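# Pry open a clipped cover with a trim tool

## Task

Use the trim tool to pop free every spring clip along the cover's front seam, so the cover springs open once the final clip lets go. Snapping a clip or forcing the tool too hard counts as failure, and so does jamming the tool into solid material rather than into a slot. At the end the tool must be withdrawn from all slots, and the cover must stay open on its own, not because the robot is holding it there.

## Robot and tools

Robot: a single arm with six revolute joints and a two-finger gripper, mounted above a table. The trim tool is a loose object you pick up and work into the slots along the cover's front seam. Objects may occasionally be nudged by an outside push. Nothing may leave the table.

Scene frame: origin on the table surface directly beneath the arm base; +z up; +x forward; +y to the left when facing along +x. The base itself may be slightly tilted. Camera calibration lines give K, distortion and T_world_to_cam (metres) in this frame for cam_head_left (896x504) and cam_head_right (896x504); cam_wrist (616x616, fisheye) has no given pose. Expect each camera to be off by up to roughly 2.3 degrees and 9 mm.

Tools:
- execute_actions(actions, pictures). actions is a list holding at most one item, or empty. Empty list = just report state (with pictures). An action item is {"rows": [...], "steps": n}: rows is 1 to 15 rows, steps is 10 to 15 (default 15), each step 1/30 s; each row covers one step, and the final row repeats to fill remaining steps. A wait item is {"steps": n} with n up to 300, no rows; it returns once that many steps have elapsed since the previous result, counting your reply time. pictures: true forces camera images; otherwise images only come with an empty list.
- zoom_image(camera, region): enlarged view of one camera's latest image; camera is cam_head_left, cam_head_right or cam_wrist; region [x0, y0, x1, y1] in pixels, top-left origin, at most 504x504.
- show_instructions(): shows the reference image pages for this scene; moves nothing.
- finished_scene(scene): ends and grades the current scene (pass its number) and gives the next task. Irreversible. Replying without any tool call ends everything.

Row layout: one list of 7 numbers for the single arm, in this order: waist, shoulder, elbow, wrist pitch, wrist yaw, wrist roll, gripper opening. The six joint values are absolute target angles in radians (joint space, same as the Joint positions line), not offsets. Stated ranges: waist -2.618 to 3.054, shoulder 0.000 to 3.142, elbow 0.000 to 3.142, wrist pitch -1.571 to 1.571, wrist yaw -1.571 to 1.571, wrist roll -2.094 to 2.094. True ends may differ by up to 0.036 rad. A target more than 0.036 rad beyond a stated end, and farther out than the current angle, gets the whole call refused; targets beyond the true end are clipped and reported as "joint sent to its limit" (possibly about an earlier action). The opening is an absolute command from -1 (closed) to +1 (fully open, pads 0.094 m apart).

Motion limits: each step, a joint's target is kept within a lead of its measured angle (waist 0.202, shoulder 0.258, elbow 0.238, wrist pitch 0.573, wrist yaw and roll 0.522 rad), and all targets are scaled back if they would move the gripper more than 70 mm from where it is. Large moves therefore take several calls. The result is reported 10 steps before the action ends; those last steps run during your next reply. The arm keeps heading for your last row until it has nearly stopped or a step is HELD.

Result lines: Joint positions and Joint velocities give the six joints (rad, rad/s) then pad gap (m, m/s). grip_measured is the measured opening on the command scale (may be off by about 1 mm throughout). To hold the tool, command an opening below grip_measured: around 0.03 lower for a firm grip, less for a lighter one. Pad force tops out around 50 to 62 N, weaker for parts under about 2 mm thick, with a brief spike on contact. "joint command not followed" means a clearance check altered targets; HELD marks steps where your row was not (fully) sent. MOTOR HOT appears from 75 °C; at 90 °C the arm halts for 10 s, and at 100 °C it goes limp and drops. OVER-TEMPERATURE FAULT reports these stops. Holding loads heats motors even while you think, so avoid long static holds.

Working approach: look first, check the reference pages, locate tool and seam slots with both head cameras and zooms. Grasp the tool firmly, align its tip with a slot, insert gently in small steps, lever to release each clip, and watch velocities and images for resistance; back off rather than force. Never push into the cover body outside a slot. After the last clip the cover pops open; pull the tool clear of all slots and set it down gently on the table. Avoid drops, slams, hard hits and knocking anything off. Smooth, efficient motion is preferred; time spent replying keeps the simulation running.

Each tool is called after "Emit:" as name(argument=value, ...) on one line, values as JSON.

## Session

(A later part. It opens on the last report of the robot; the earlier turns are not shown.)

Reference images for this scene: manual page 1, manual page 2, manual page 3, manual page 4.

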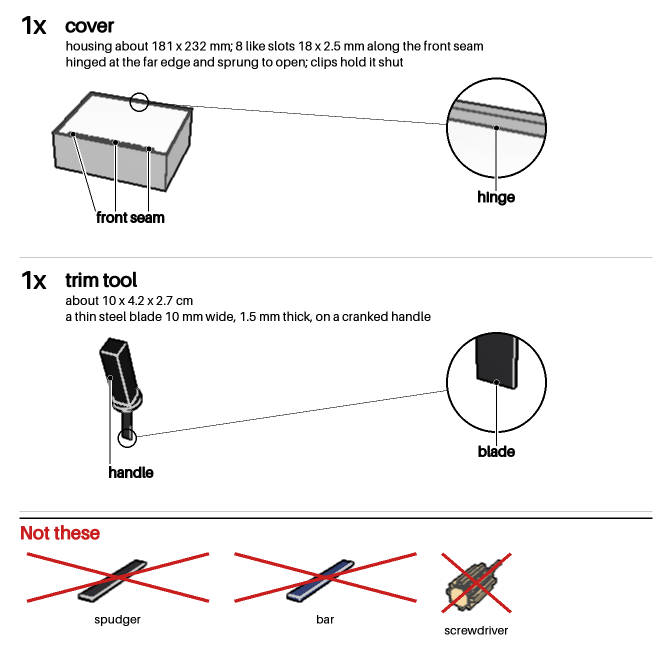

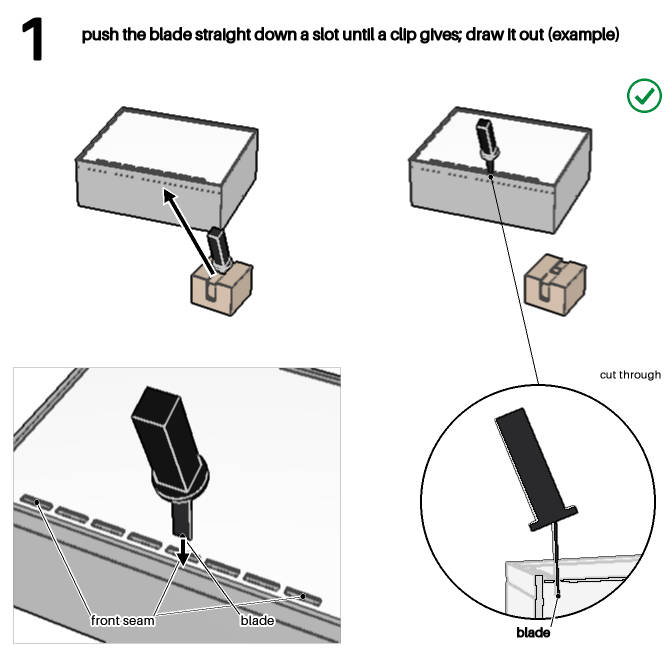

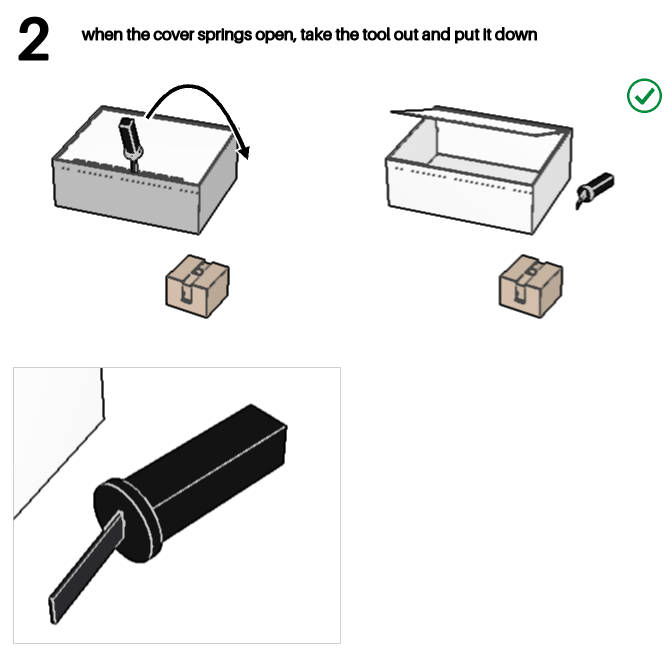

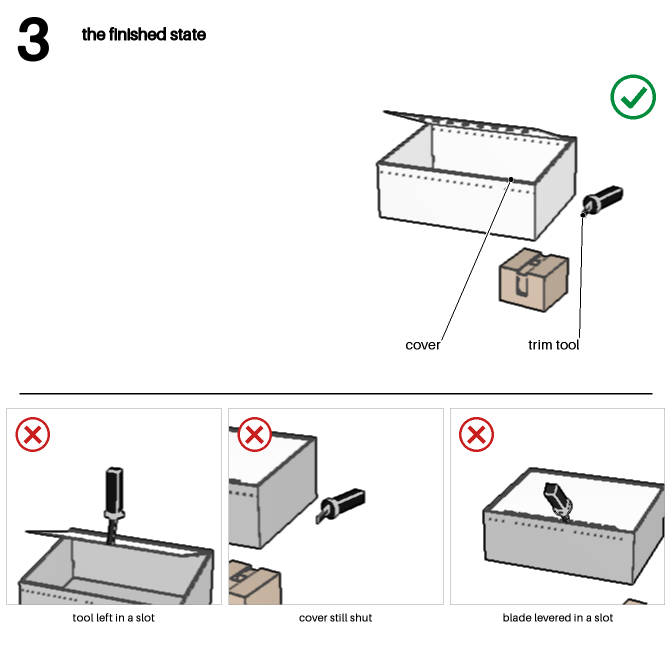

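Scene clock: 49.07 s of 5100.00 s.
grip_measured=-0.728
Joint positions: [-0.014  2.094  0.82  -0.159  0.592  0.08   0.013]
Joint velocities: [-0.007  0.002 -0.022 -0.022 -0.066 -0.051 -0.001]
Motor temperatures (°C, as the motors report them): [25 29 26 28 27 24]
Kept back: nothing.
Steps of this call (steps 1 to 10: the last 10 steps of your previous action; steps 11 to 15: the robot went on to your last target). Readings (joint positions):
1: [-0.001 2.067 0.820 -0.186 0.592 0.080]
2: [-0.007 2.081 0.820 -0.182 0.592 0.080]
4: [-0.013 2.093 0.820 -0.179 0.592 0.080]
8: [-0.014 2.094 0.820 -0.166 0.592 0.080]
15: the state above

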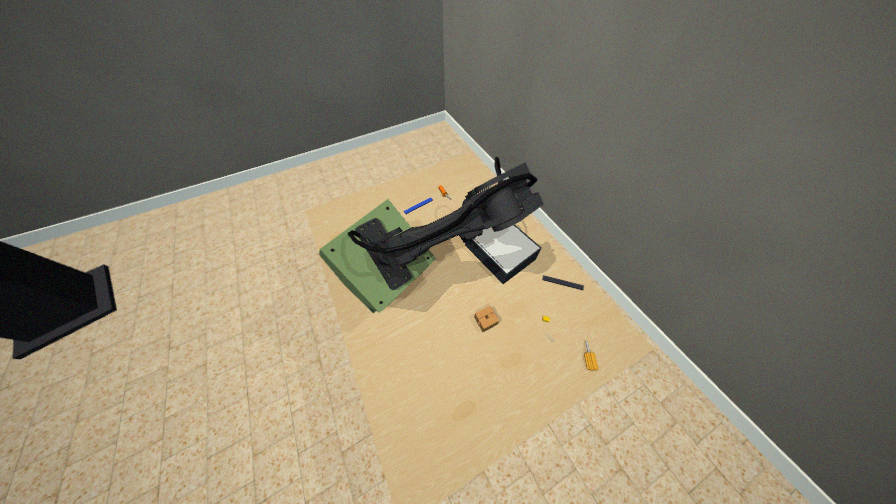

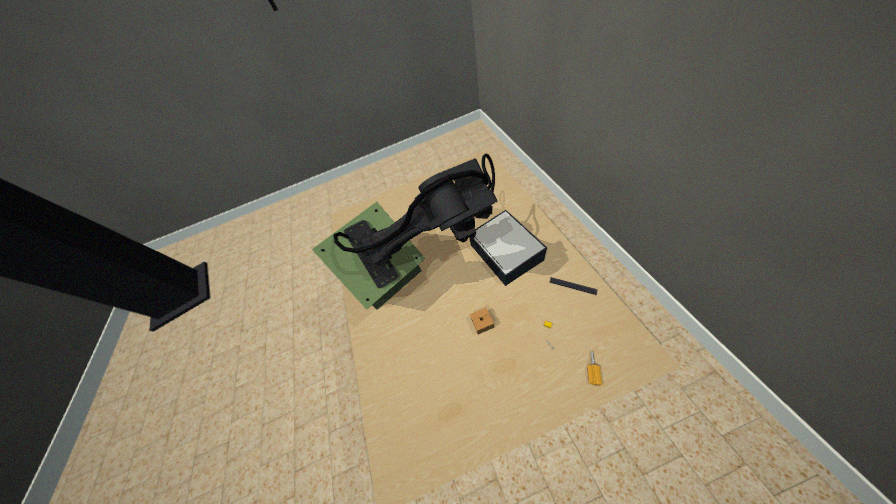

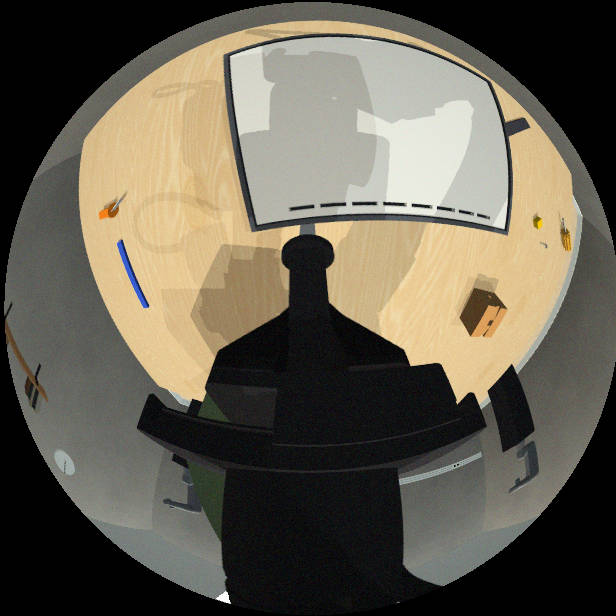

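Emit:
execute_actions(actions=[{"rows":[[-0.012,2.10,0.83,-0.13,0.585,0.075,-0.77],[-0.012,2.10,0.83,-0.115,0.585,0.075,-0.77],[-0.012,2.10,0.83,-0.105,0.585,0.075,-0.77]],"steps":15}])

Emit:
execute_actions(actions=[{"steps":15}], pictures=true)

Emit:
zoom_image(camera="cam_wrist", region=[250,190,400,270])

Scene clock: 51.10 s of 5100.00 s.
grip_measured=-0.728
Joint positions: [-0.014  2.094  0.82  -0.138  0.592  0.08   0.013]
Joint velocities: [-0.007 -0.007  0.012  0.11  -0.051 -0.051  0.001]
Motor temperatures (°C, as the motors report them): [25 29 26 28 27 24]
Steps of this call (steps 1 to 15: the robot went on to your last target; steps 16 to 56: nothing new was sent; steps 57 to 61: the first 5 steps of this action). Readings (joint positions):
57: [-0.014 2.094 0.820 -0.156 0.592 0.080]
58: [-0.014 2.094 0.820 -0.153 0.592 0.080]
60: [-0.014 2.094 0.820 -0.142 0.592 0.080]
61: the state above

Scene clock: 51.60 s of 5100.00 s.
grip_measured=-0.728
Joint positions: [-0.014  2.094  0.82  -0.122  0.592  0.08   0.013]
Joint velocities: [ 0.007  0.012 -0.012  0.007  0.007 -0.11   0.   ]
Motor temperatures (°C, as the motors report them): [25 29 26 28 27 24]
Kept back: nothing.
Steps of this call (steps 1 to 10: the last 10 steps of your previous action; steps 11 to 15: the robot went on to your last target). Readings (joint positions):
1: [-0.014 2.094 0.820 -0.134 0.592 0.080]
2: [-0.014 2.094 0.820 -0.131 0.592 0.080]
4: [-0.014 2.094 0.820 -0.128 0.592 0.080]
8: [-0.014 2.094 0.820 -0.124 0.592 0.080]
15: the state above

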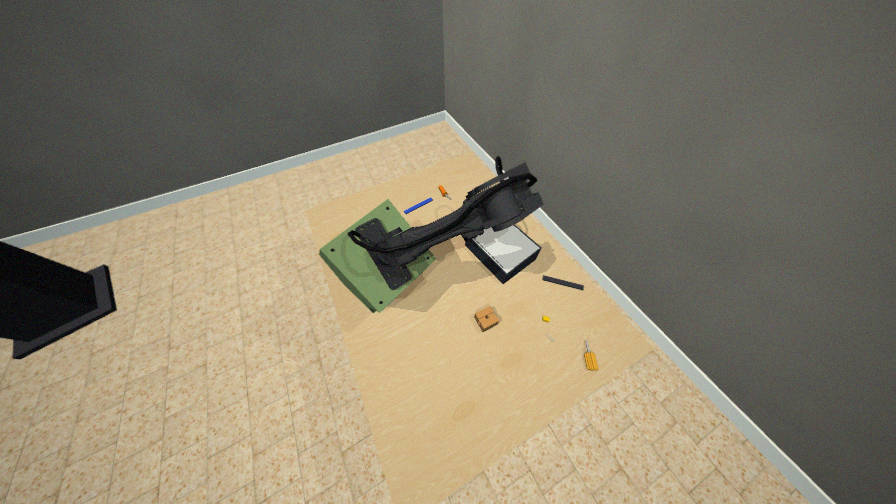

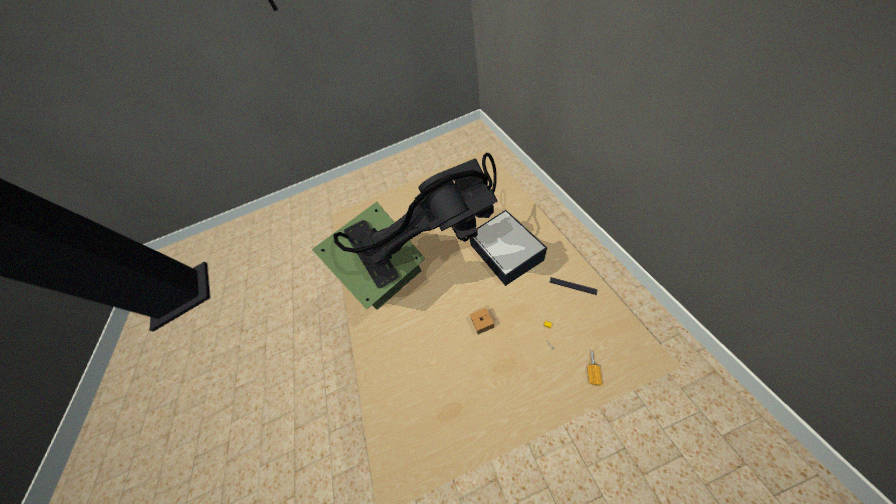

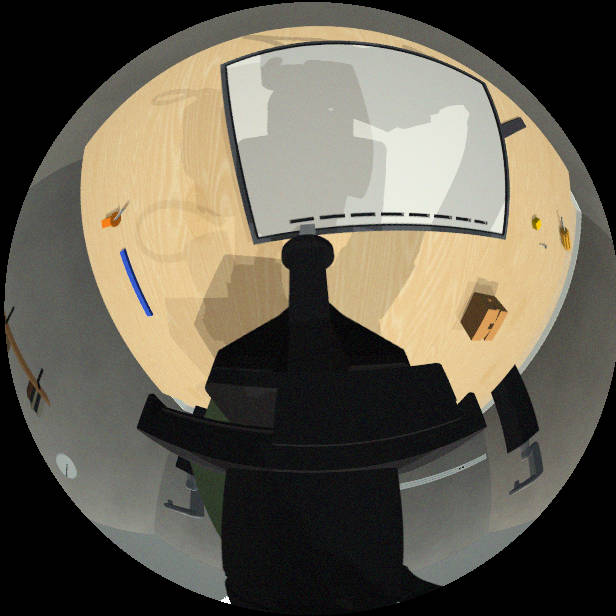

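Region (250, 190, 400, 270) of cam_wrist's 616x616 image, scaled by 3.360, with more detail than that image has; it fills the top 269 rows of this view, and the rest is white.

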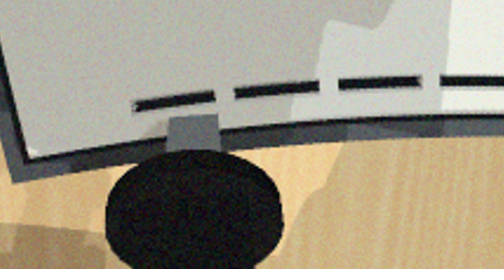

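Emit:
execute_actions(actions=[{"rows":[[-0.02,2.10,0.83,-0.105,0.57,0.05,-0.77],[-0.03,2.10,0.83,-0.105,0.555,0.02,-0.77],[-0.04,2.10,0.83,-0.105,0.55,-0.01,-0.77]],"steps":15}])

Emit:
execute_actions(actions=[{"steps":15}], pictures=true)

Emit:
zoom_image(camera="cam_wrist", region=[250,190,400,270])

Scene clock: 53.77 s of 5100.00 s.
grip_measured=-0.728
Joint positions: [-0.031  2.094  0.82  -0.121  0.573  0.035  0.013]
Joint velocities: [-0.159  0.002 -0.007 -0.095 -0.081 -0.33  -0.   ]
Motor temperatures (°C, as the motors report them): [25 29 26 28 27 24]
Steps of this call (steps 1 to 15: the robot went on to your last target; steps 16 to 60: nothing new was sent; steps 61 to 65: the first 5 steps of this action). Readings (joint positions):
61: [-0.014 2.094 0.820 -0.122 0.590 0.076]
62: [-0.015 2.094 0.820 -0.121 0.586 0.068]
64: [-0.025 2.094 0.820 -0.121 0.576 0.044]
65: the state above

Scene clock: 54.27 s of 5100.00 s.
grip_measured=-0.728
Joint positions: [-0.041  2.094  0.82  -0.121  0.563  0.001  0.013]
Joint velocities: [-0.002  0.017 -0.007  0.007 -0.007 -0.037  0.   ]
Motor temperatures (°C, as the motors report them): [25 29 26 28 27 24]
Kept back: nothing.
Steps of this call (steps 1 to 10: the last 10 steps of your previous action; steps 11 to 15: the robot went on to your last target). Readings (joint positions):
1: [-0.036 2.094 0.820 -0.121 0.571 0.028]
2: [-0.039 2.094 0.820 -0.121 0.570 0.022]
4: [-0.041 2.094 0.820 -0.121 0.568 0.014]
8: [-0.041 2.094 0.820 -0.121 0.565 0.006]
15: the state above

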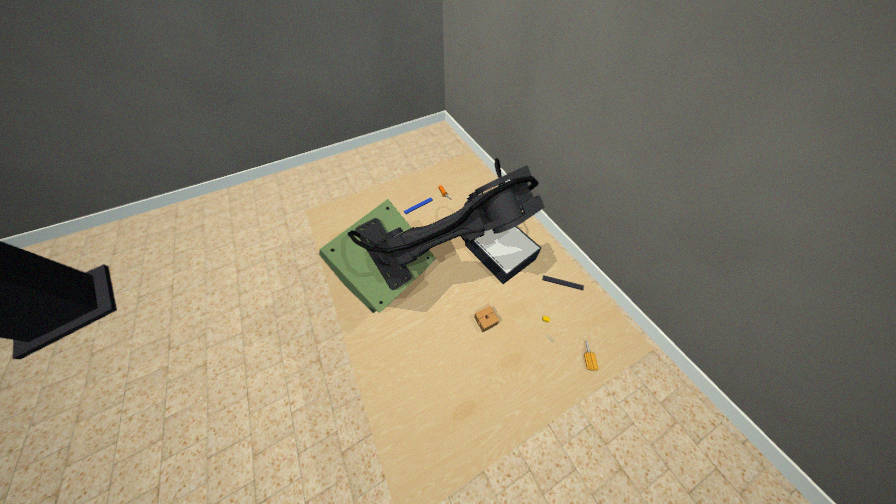

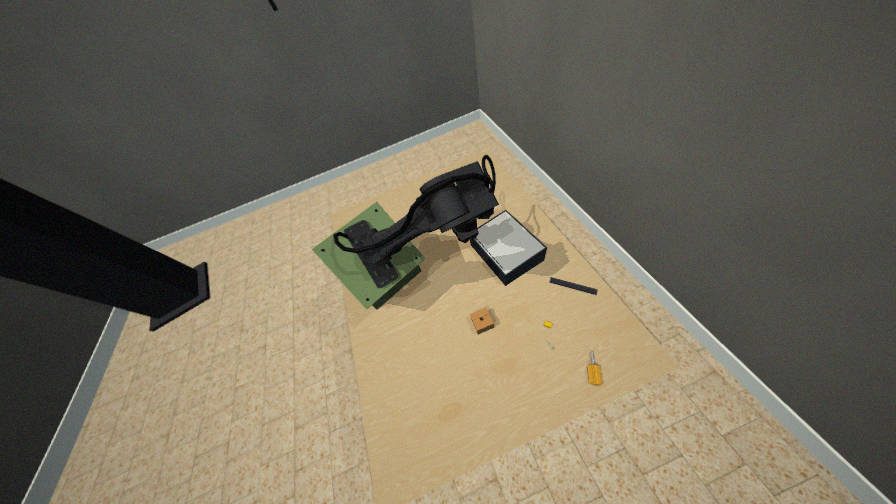

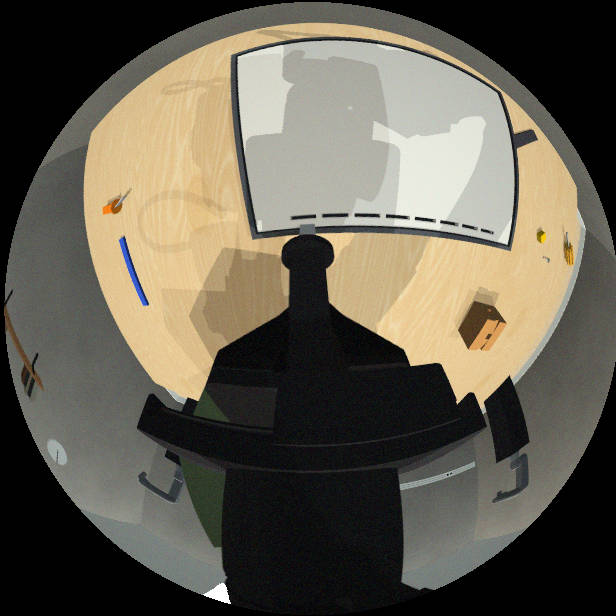

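Region (250, 190, 400, 270) of cam_wrist's 616x616 image, scaled by 3.360, with more detail than that image has; it fills the top 269 rows of this view, and the rest is white.

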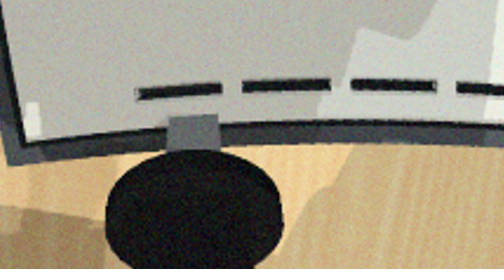

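Emit:
execute_actions(actions=[{"rows":[[-0.043,2.115,0.83,-0.09,0.55,-0.01,-0.77],[-0.045,2.125,0.83,-0.08,0.55,-0.01,-0.77],[-0.047,2.13,0.83,-0.075,0.55,-0.01,-0.77]],"steps":15}])

Emit:
execute_actions(actions=[{"steps":15}], pictures=true)

Emit:
zoom_image(camera="cam_wrist", region=[260,190,360,250])

Scene clock: 55.00 s of 5100.00 s.
grip_measured=-0.728
Joint positions: [-0.041  2.106  0.82  -0.105  0.563 -0.     0.013]
Joint velocities: [-0.002  0.046 -0.007 -0.022  0.037 -0.007 -0.   ]
Motor temperatures (°C, as the motors report them): [25 29 26 28 27 24]
Steps of this call (steps 1 to 15: the robot went on to your last target; steps 16 to 17: nothing new was sent; steps 18 to 22: the first 5 steps of this action). Readings (joint positions):
18: [-0.041 2.094 0.820 -0.120 0.563 -0.000]
19: [-0.041 2.095 0.820 -0.116 0.563 -0.000]
21: [-0.041 2.103 0.820 -0.105 0.563 -0.000]
22: the state above

Scene clock: 55.50 s of 5100.00 s.
grip_measured=-0.728
Joint positions: [-0.041  2.106  0.82  -0.104  0.563 -0.     0.013]
Joint velocities: [ 0.002  0.002 -0.002 -0.037  0.066 -0.051 -0.001]
Motor temperatures (°C, as the motors report them): [25 29 26 28 27 24]
Kept back: nothing.
Steps of this call (steps 1 to 10: the last 10 steps of your previous action; steps 11 to 15: the robot went on to your last target). Readings (joint positions):
1: [-0.041 2.106 0.820 -0.105 0.563 -0.000]
2: [-0.041 2.106 0.820 -0.104 0.563 -0.000]
4: [-0.041 2.106 0.820 -0.104 0.563 -0.000]
8: [-0.041 2.106 0.820 -0.104 0.563 -0.000]
15: the state above
The arm was judged still, so your last target was given up. Only a new action makes it travel on or press farther. Fingers that are still opening or closing keep moving.

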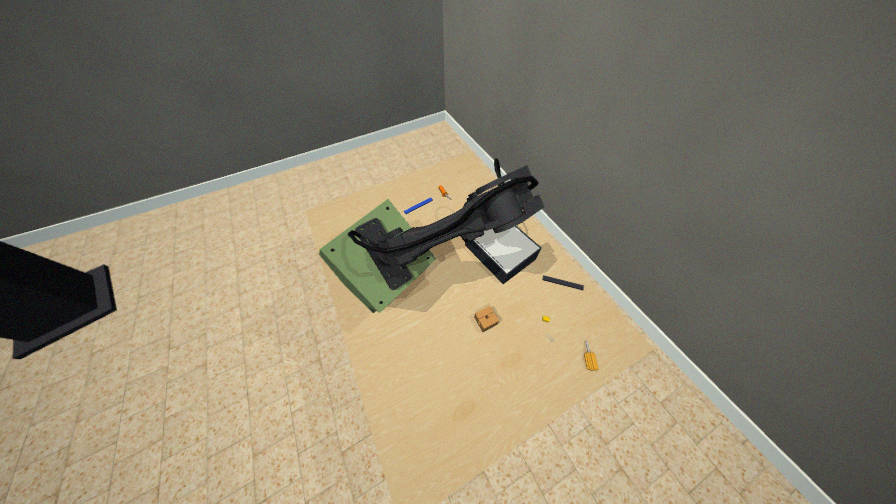

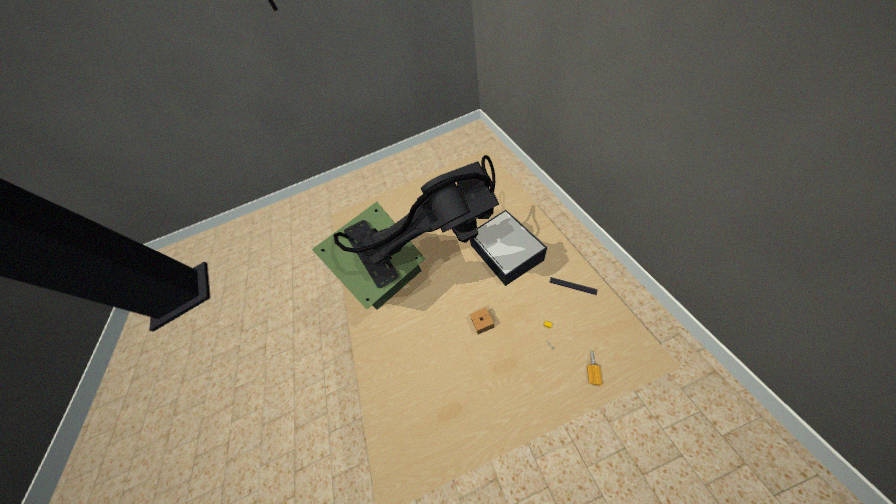

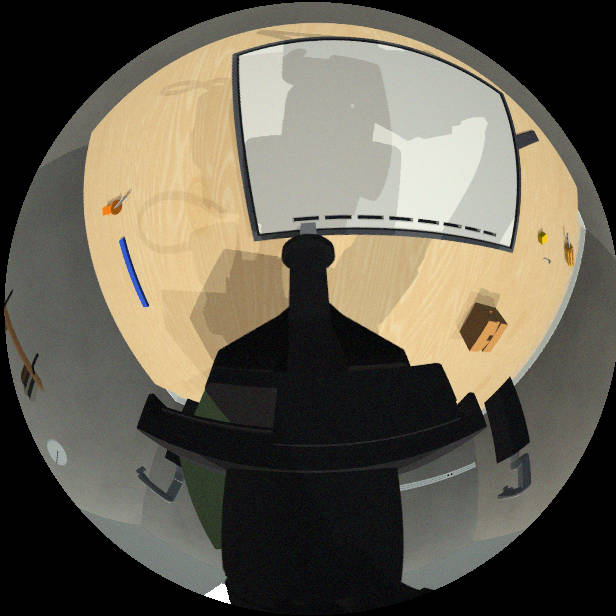

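Region (260, 190, 360, 250) of cam_wrist's 616x616 image, scaled by 5.040, with more detail than that image has; it fills the top 302 rows of this view, and the rest is white.

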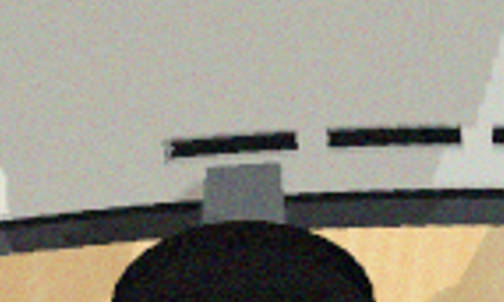

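Emit:
execute_actions(actions=[{"rows":[[-0.04,2.09,0.83,-0.10,0.56,-0.005,-0.77],[-0.038,2.075,0.83,-0.10,0.56,-0.005,-0.77],[-0.038,2.07,0.83,-0.10,0.56,-0.005,-0.77]],"steps":12}])

Emit:
execute_actions(actions=[{"steps":15}], pictures=true)

Emit:
zoom_image(camera="cam_wrist", region=[260,190,360,250])

Scene clock: 56.07 s of 5100.00 s.
grip_measured=-0.728
Joint positions: [-0.041  2.102  0.82  -0.104  0.563 -0.     0.013]
Joint velocities: [ 0.002 -0.09  -0.012 -0.022 -0.007  0.007 -0.   ]
Motor temperatures (°C, as the motors report them): [25 29 26 28 27 24]
Steps of this call (steps 1 to 15: nothing new was sent; steps 16 to 17: the first 2 steps of this action). Readings (joint positions):
16: [-0.041 2.105 0.820 -0.104 0.563 -0.000]
17: the state above

Scene clock: 56.57 s of 5100.00 s.
grip_measured=-0.728
Joint positions: [-0.041  2.087  0.82  -0.104  0.563 -0.     0.013]
Joint velocities: [-0.012 -0.007 -0.007 -0.007  0.051 -0.007 -0.001]
Motor temperatures (°C, as the motors report them): [26 29 26 28 27 24]
Kept back: nothing.
Steps of this call (steps 1 to 10: the last 10 steps of your previous action; steps 11 to 15: the robot went on to your last target). Readings (joint positions):
1: [-0.041 2.099 0.820 -0.104 0.563 -0.000]
2: [-0.041 2.095 0.820 -0.104 0.563 -0.000]
4: [-0.041 2.089 0.820 -0.104 0.563 -0.000]
8: [-0.041 2.087 0.820 -0.104 0.563 -0.000]
15: the state above

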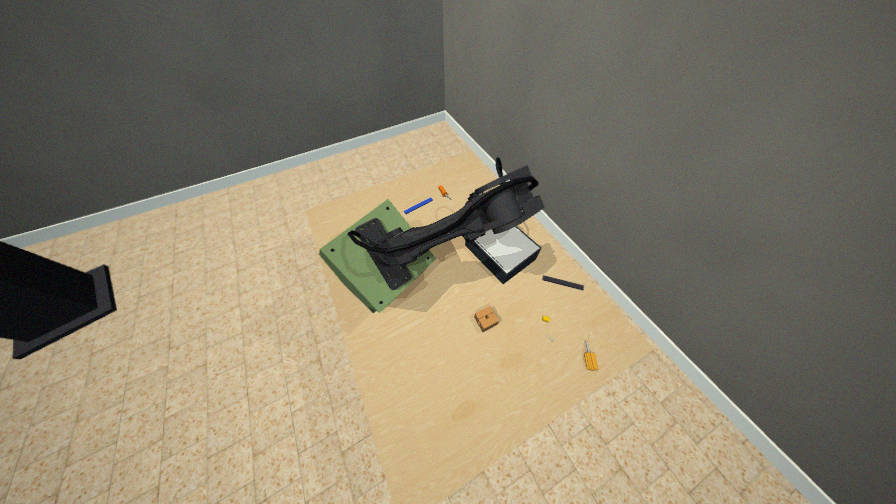

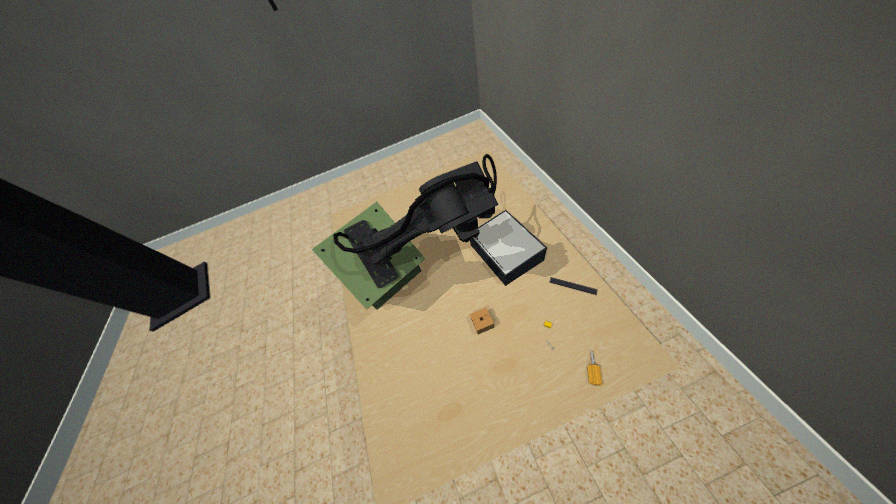

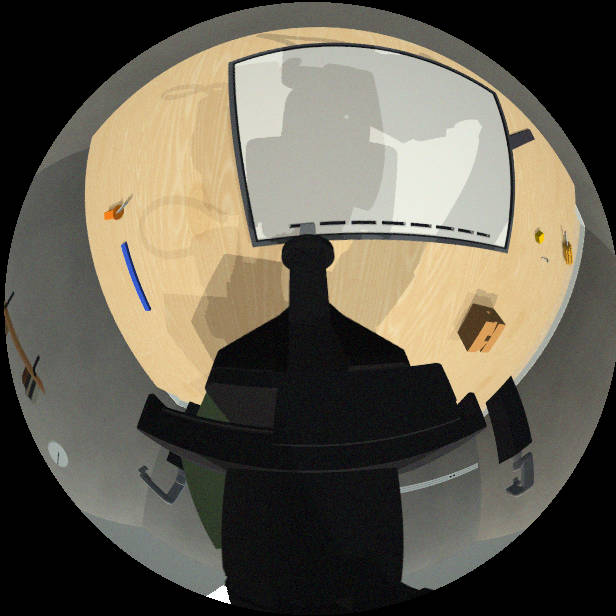

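Region (260, 190, 360, 250) of cam_wrist's 616x616 image, scaled by 5.040, with more detail than that image has; it fills the top 302 rows of this view, and the rest is white.

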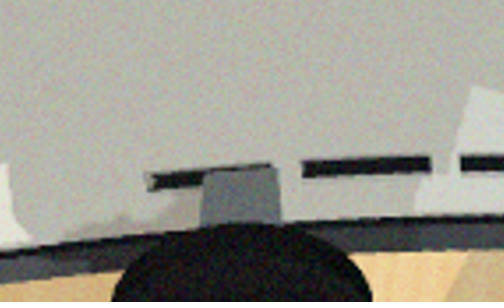

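Emit:
execute_actions(actions=[{"rows":[[-0.041,2.10,0.83,-0.09,0.56,-0.005,-0.77],[-0.041,2.105,0.83,-0.08,0.56,-0.005,-0.77],[-0.041,2.11,0.83,-0.075,0.56,-0.005,-0.77],[-0.041,2.112,0.83,-0.072,0.56,-0.005,-0.77]],"steps":15}])

Emit:
execute_actions(actions=[{"steps":15}], pictures=true)

Emit:
zoom_image(camera="cam_wrist", region=[260,190,360,250])

Scene clock: 58.97 s of 5100.00 s.
grip_measured=-0.728
Joint positions: [-0.041  2.087  0.82  -0.097  0.563 -0.     0.013]
Joint velocities: [-0.017 -0.007 -0.007  0.125  0.022 -0.051  0.001]
Motor temperatures (°C, as the motors report them): [26 29 26 28 27 24]
Steps of this call (steps 1 to 15: the robot went on to your last target; steps 16 to 67: nothing new was sent; steps 68 to 72: the first 5 steps of this action). Readings (joint positions):
68: [-0.041 2.087 0.820 -0.104 0.563 -0.000]
69: [-0.041 2.087 0.820 -0.104 0.563 -0.000]
71: [-0.041 2.087 0.820 -0.100 0.563 -0.000]
72: the state above

Scene clock: 59.47 s of 5100.00 s.
grip_measured=-0.728
Joint positions: [-0.041  2.087  0.82  -0.089  0.563 -0.     0.013]
Joint velocities: [-0.012 -0.007 -0.012  0.051  0.022  0.081  0.001]
Motor temperatures (°C, as the motors report them): [26 29 26 28 27 24]
Kept back: nothing.
Steps of this call (steps 1 to 10: the last 10 steps of your previous action; steps 11 to 15: the robot went on to your last target). Readings (joint positions):
1: [-0.041 2.087 0.820 -0.096 0.563 -0.000]
2: [-0.041 2.087 0.820 -0.094 0.563 -0.000]
4: [-0.041 2.087 0.820 -0.092 0.563 -0.000]
8: [-0.041 2.087 0.820 -0.090 0.563 -0.000]
15: the state above
The arm was judged still, so your last target was given up. Only a new action makes it travel on or press farther. Fingers that are still opening or closing keep moving.

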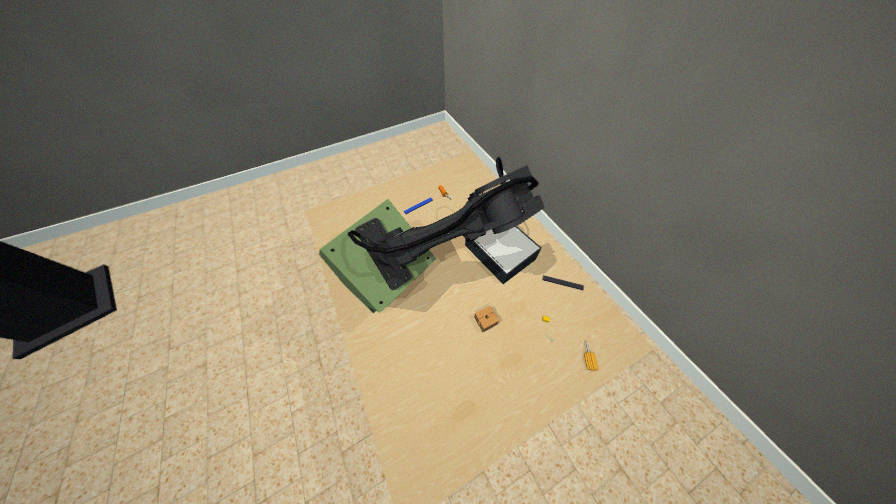

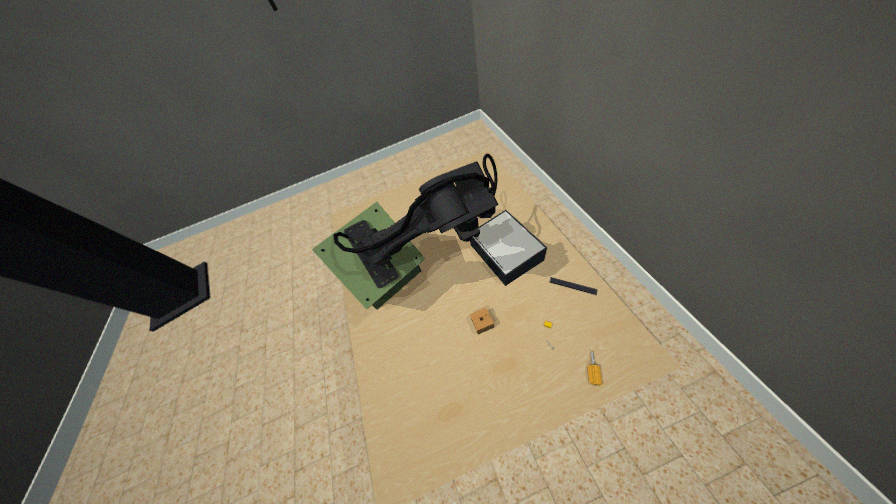

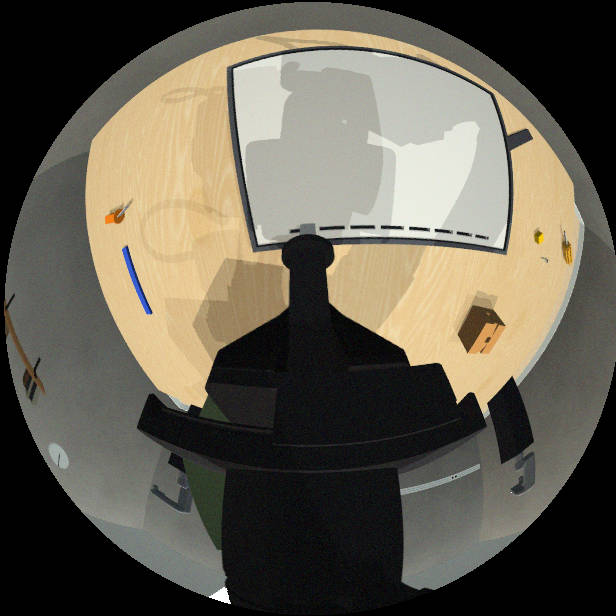

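Region (260, 190, 360, 250) of cam_wrist's 616x616 image, scaled by 5.040, with more detail than that image has; it fills the top 302 rows of this view, and the rest is white.

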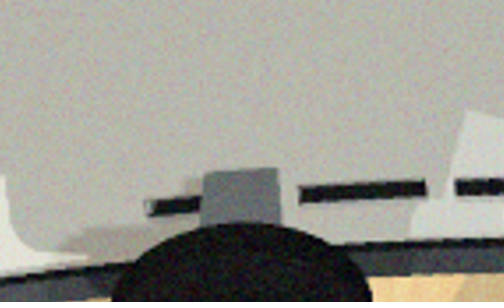

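Emit:
execute_actions(actions=[{"rows":[[-0.041,2.118,0.83,-0.075,0.56,-0.005,-0.77],[-0.041,2.118,0.83,-0.075,0.56,-0.005,-0.77],[-0.041,2.114,0.83,-0.075,0.56,-0.005,-0.77]],"steps":12}])

Emit:
execute_actions(actions=[{"steps":15}], pictures=true)

Emit:
zoom_image(camera="cam_wrist", region=[260,190,360,250])

Scene clock: 60.20 s of 5100.00 s.
grip_measured=-0.728
Joint positions: [-0.041  2.091  0.82  -0.087  0.563 -0.     0.013]
Joint velocities: [-0.002  0.11  -0.027  0.051  0.007  0.022  0.001]
Motor temperatures (°C, as the motors report them): [26 29 26 28 27 24]
Steps of this call (steps 1 to 20: nothing new was sent; steps 21 to 22: the first 2 steps of this action). Readings (joint positions):
21: [-0.041 2.088 0.820 -0.089 0.563 -0.000]
22: the state above

Scene clock: 60.70 s of 5100.00 s.
grip_measured=-0.728
Joint positions: [-0.041  2.099  0.82  -0.087  0.563 -0.     0.013]
Joint velocities: [-0.002 -0.017  0.007  0.066  0.007 -0.037  0.   ]
Motor temperatures (°C, as the motors report them): [26 29 26 28 27 24]
Kept back: nothing.
Steps of this call (steps 1 to 10: the last 10 steps of your previous action; steps 11 to 15: the robot went on to your last target). Readings (joint positions):
1: [-0.041 2.094 0.820 -0.087 0.563 -0.000]
2: [-0.041 2.097 0.820 -0.087 0.563 -0.000]
4: [-0.041 2.099 0.820 -0.087 0.563 -0.000]
8: [-0.041 2.099 0.820 -0.087 0.563 -0.000]
15: the state above
The arm was judged still, so your last target was given up. Only a new action makes it travel on or press farther. Fingers that are still opening or closing keep moving.

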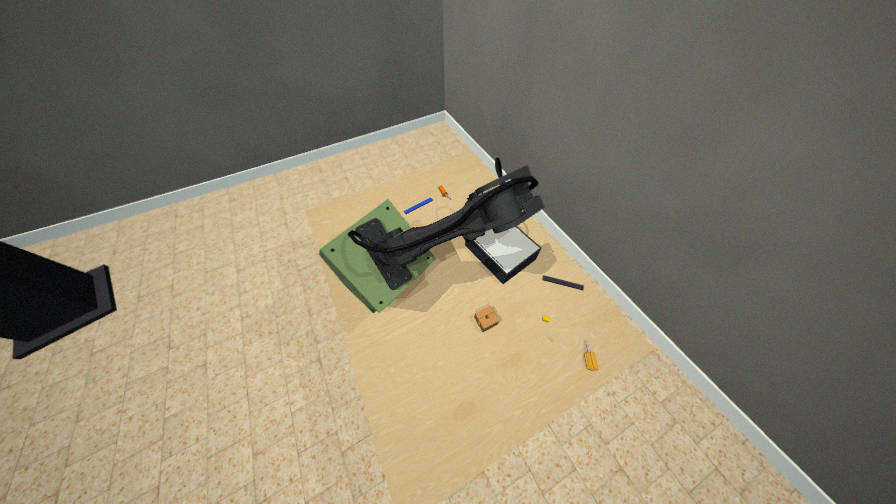

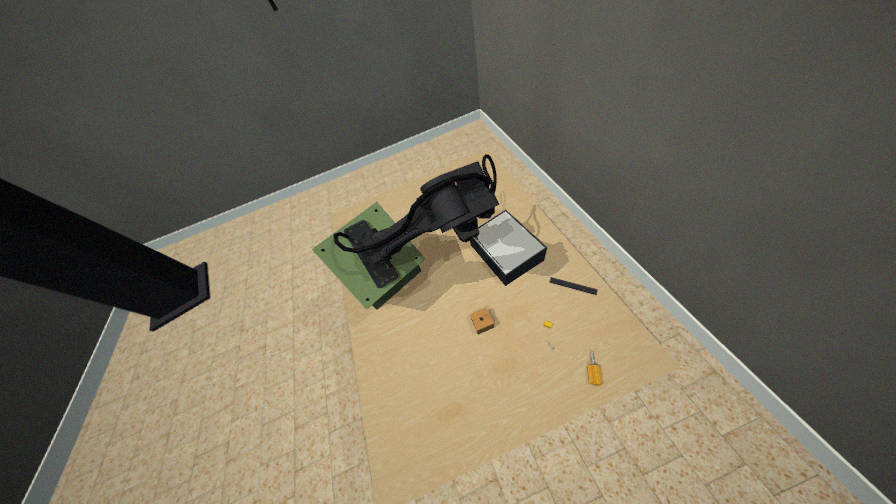

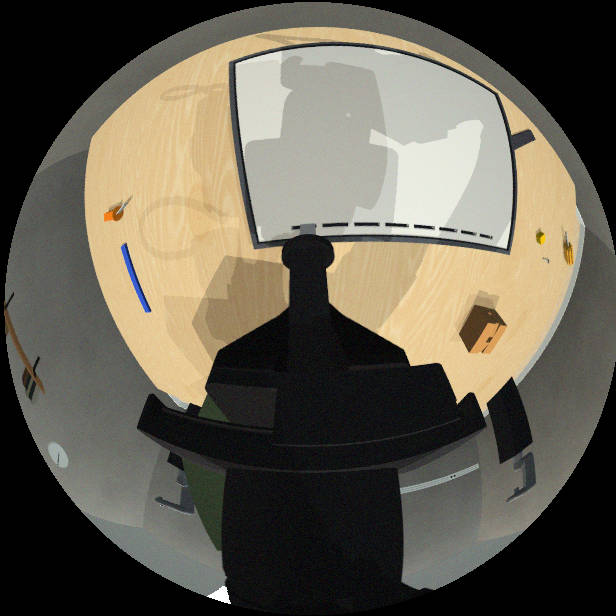

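Region (260, 190, 360, 250) of cam_wrist's 616x616 image, scaled by 5.040, with more detail than that image has; it fills the top 302 rows of this view, and the rest is white.

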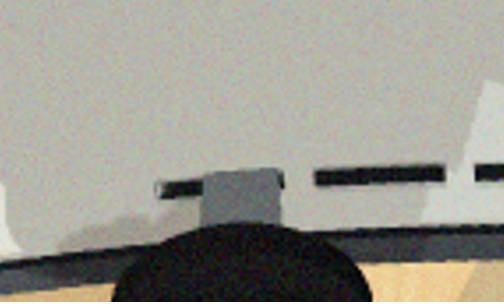

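Emit:
execute_actions(actions=[{"rows":[[-0.05,2.13,0.83,-0.065,0.56,-0.005,-0.77],[-0.052,2.133,0.83,-0.06,0.56,-0.005,-0.77],[-0.052,2.136,0.83,-0.056,0.56,-0.005,-0.77]],"steps":12}])

Emit:
execute_actions(actions=[{"steps":15}], pictures=true)

Emit:
zoom_image(camera="cam_wrist", region=[260,190,360,250])

Scene clock: 63.47 s of 5100.00 s.
grip_measured=-0.728
Joint positions: [-0.043  2.104  0.82  -0.083  0.563 -0.     0.013]
Joint velocities: [-0.071  0.09  -0.017  0.081 -0.037 -0.022  0.001]
Motor temperatures (°C, as the motors report them): [26 29 26 28 27 24]
Steps of this call (steps 1 to 81: nothing new was sent; steps 82 to 83: the first 2 steps of this action). Readings (joint positions):
82: [-0.041 2.101 0.820 -0.086 0.563 -0.000]
83: the state above

Scene clock: 63.97 s of 5100.00 s.
grip_measured=-0.728
Joint positions: [-0.044  2.108  0.82  -0.082  0.563 -0.     0.013]
Joint velocities: [-0.007  0.002  0.012  0.007  0.051 -0.066 -0.   ]
Motor temperatures (°C, as the motors report them): [26 29 26 28 27 24]
Kept back: nothing.
Steps of this call (steps 1 to 10: the last 10 steps of your previous action; steps 11 to 15: the robot went on to your last target). Readings (joint positions):
1: [-0.044 2.107 0.820 -0.082 0.563 -0.000]
2: [-0.044 2.108 0.820 -0.082 0.563 -0.000]
4: [-0.044 2.108 0.820 -0.082 0.563 -0.000]
8: [-0.044 2.108 0.820 -0.082 0.563 -0.000]
15: the state above
The arm was judged still, so your last target was given up. Only a new action makes it travel on or press farther. Fingers that are still opening or closing keep moving.

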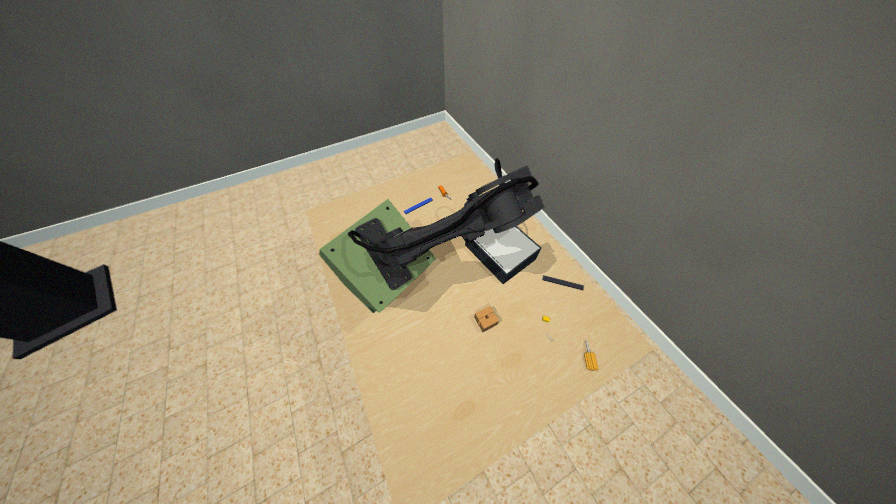

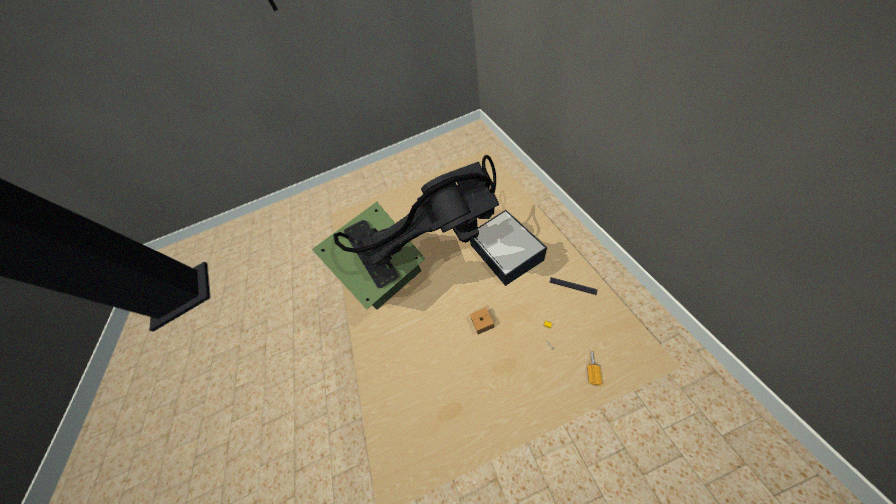

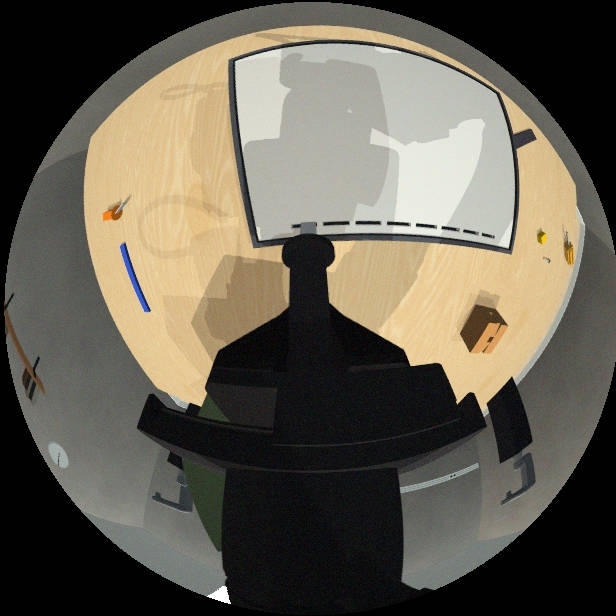

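Region (260, 190, 360, 250) of cam_wrist's 616x616 image, scaled by 5.040, with more detail than that image has; it fills the top 302 rows of this view, and the rest is white.

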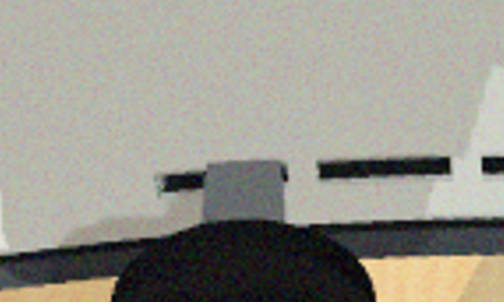

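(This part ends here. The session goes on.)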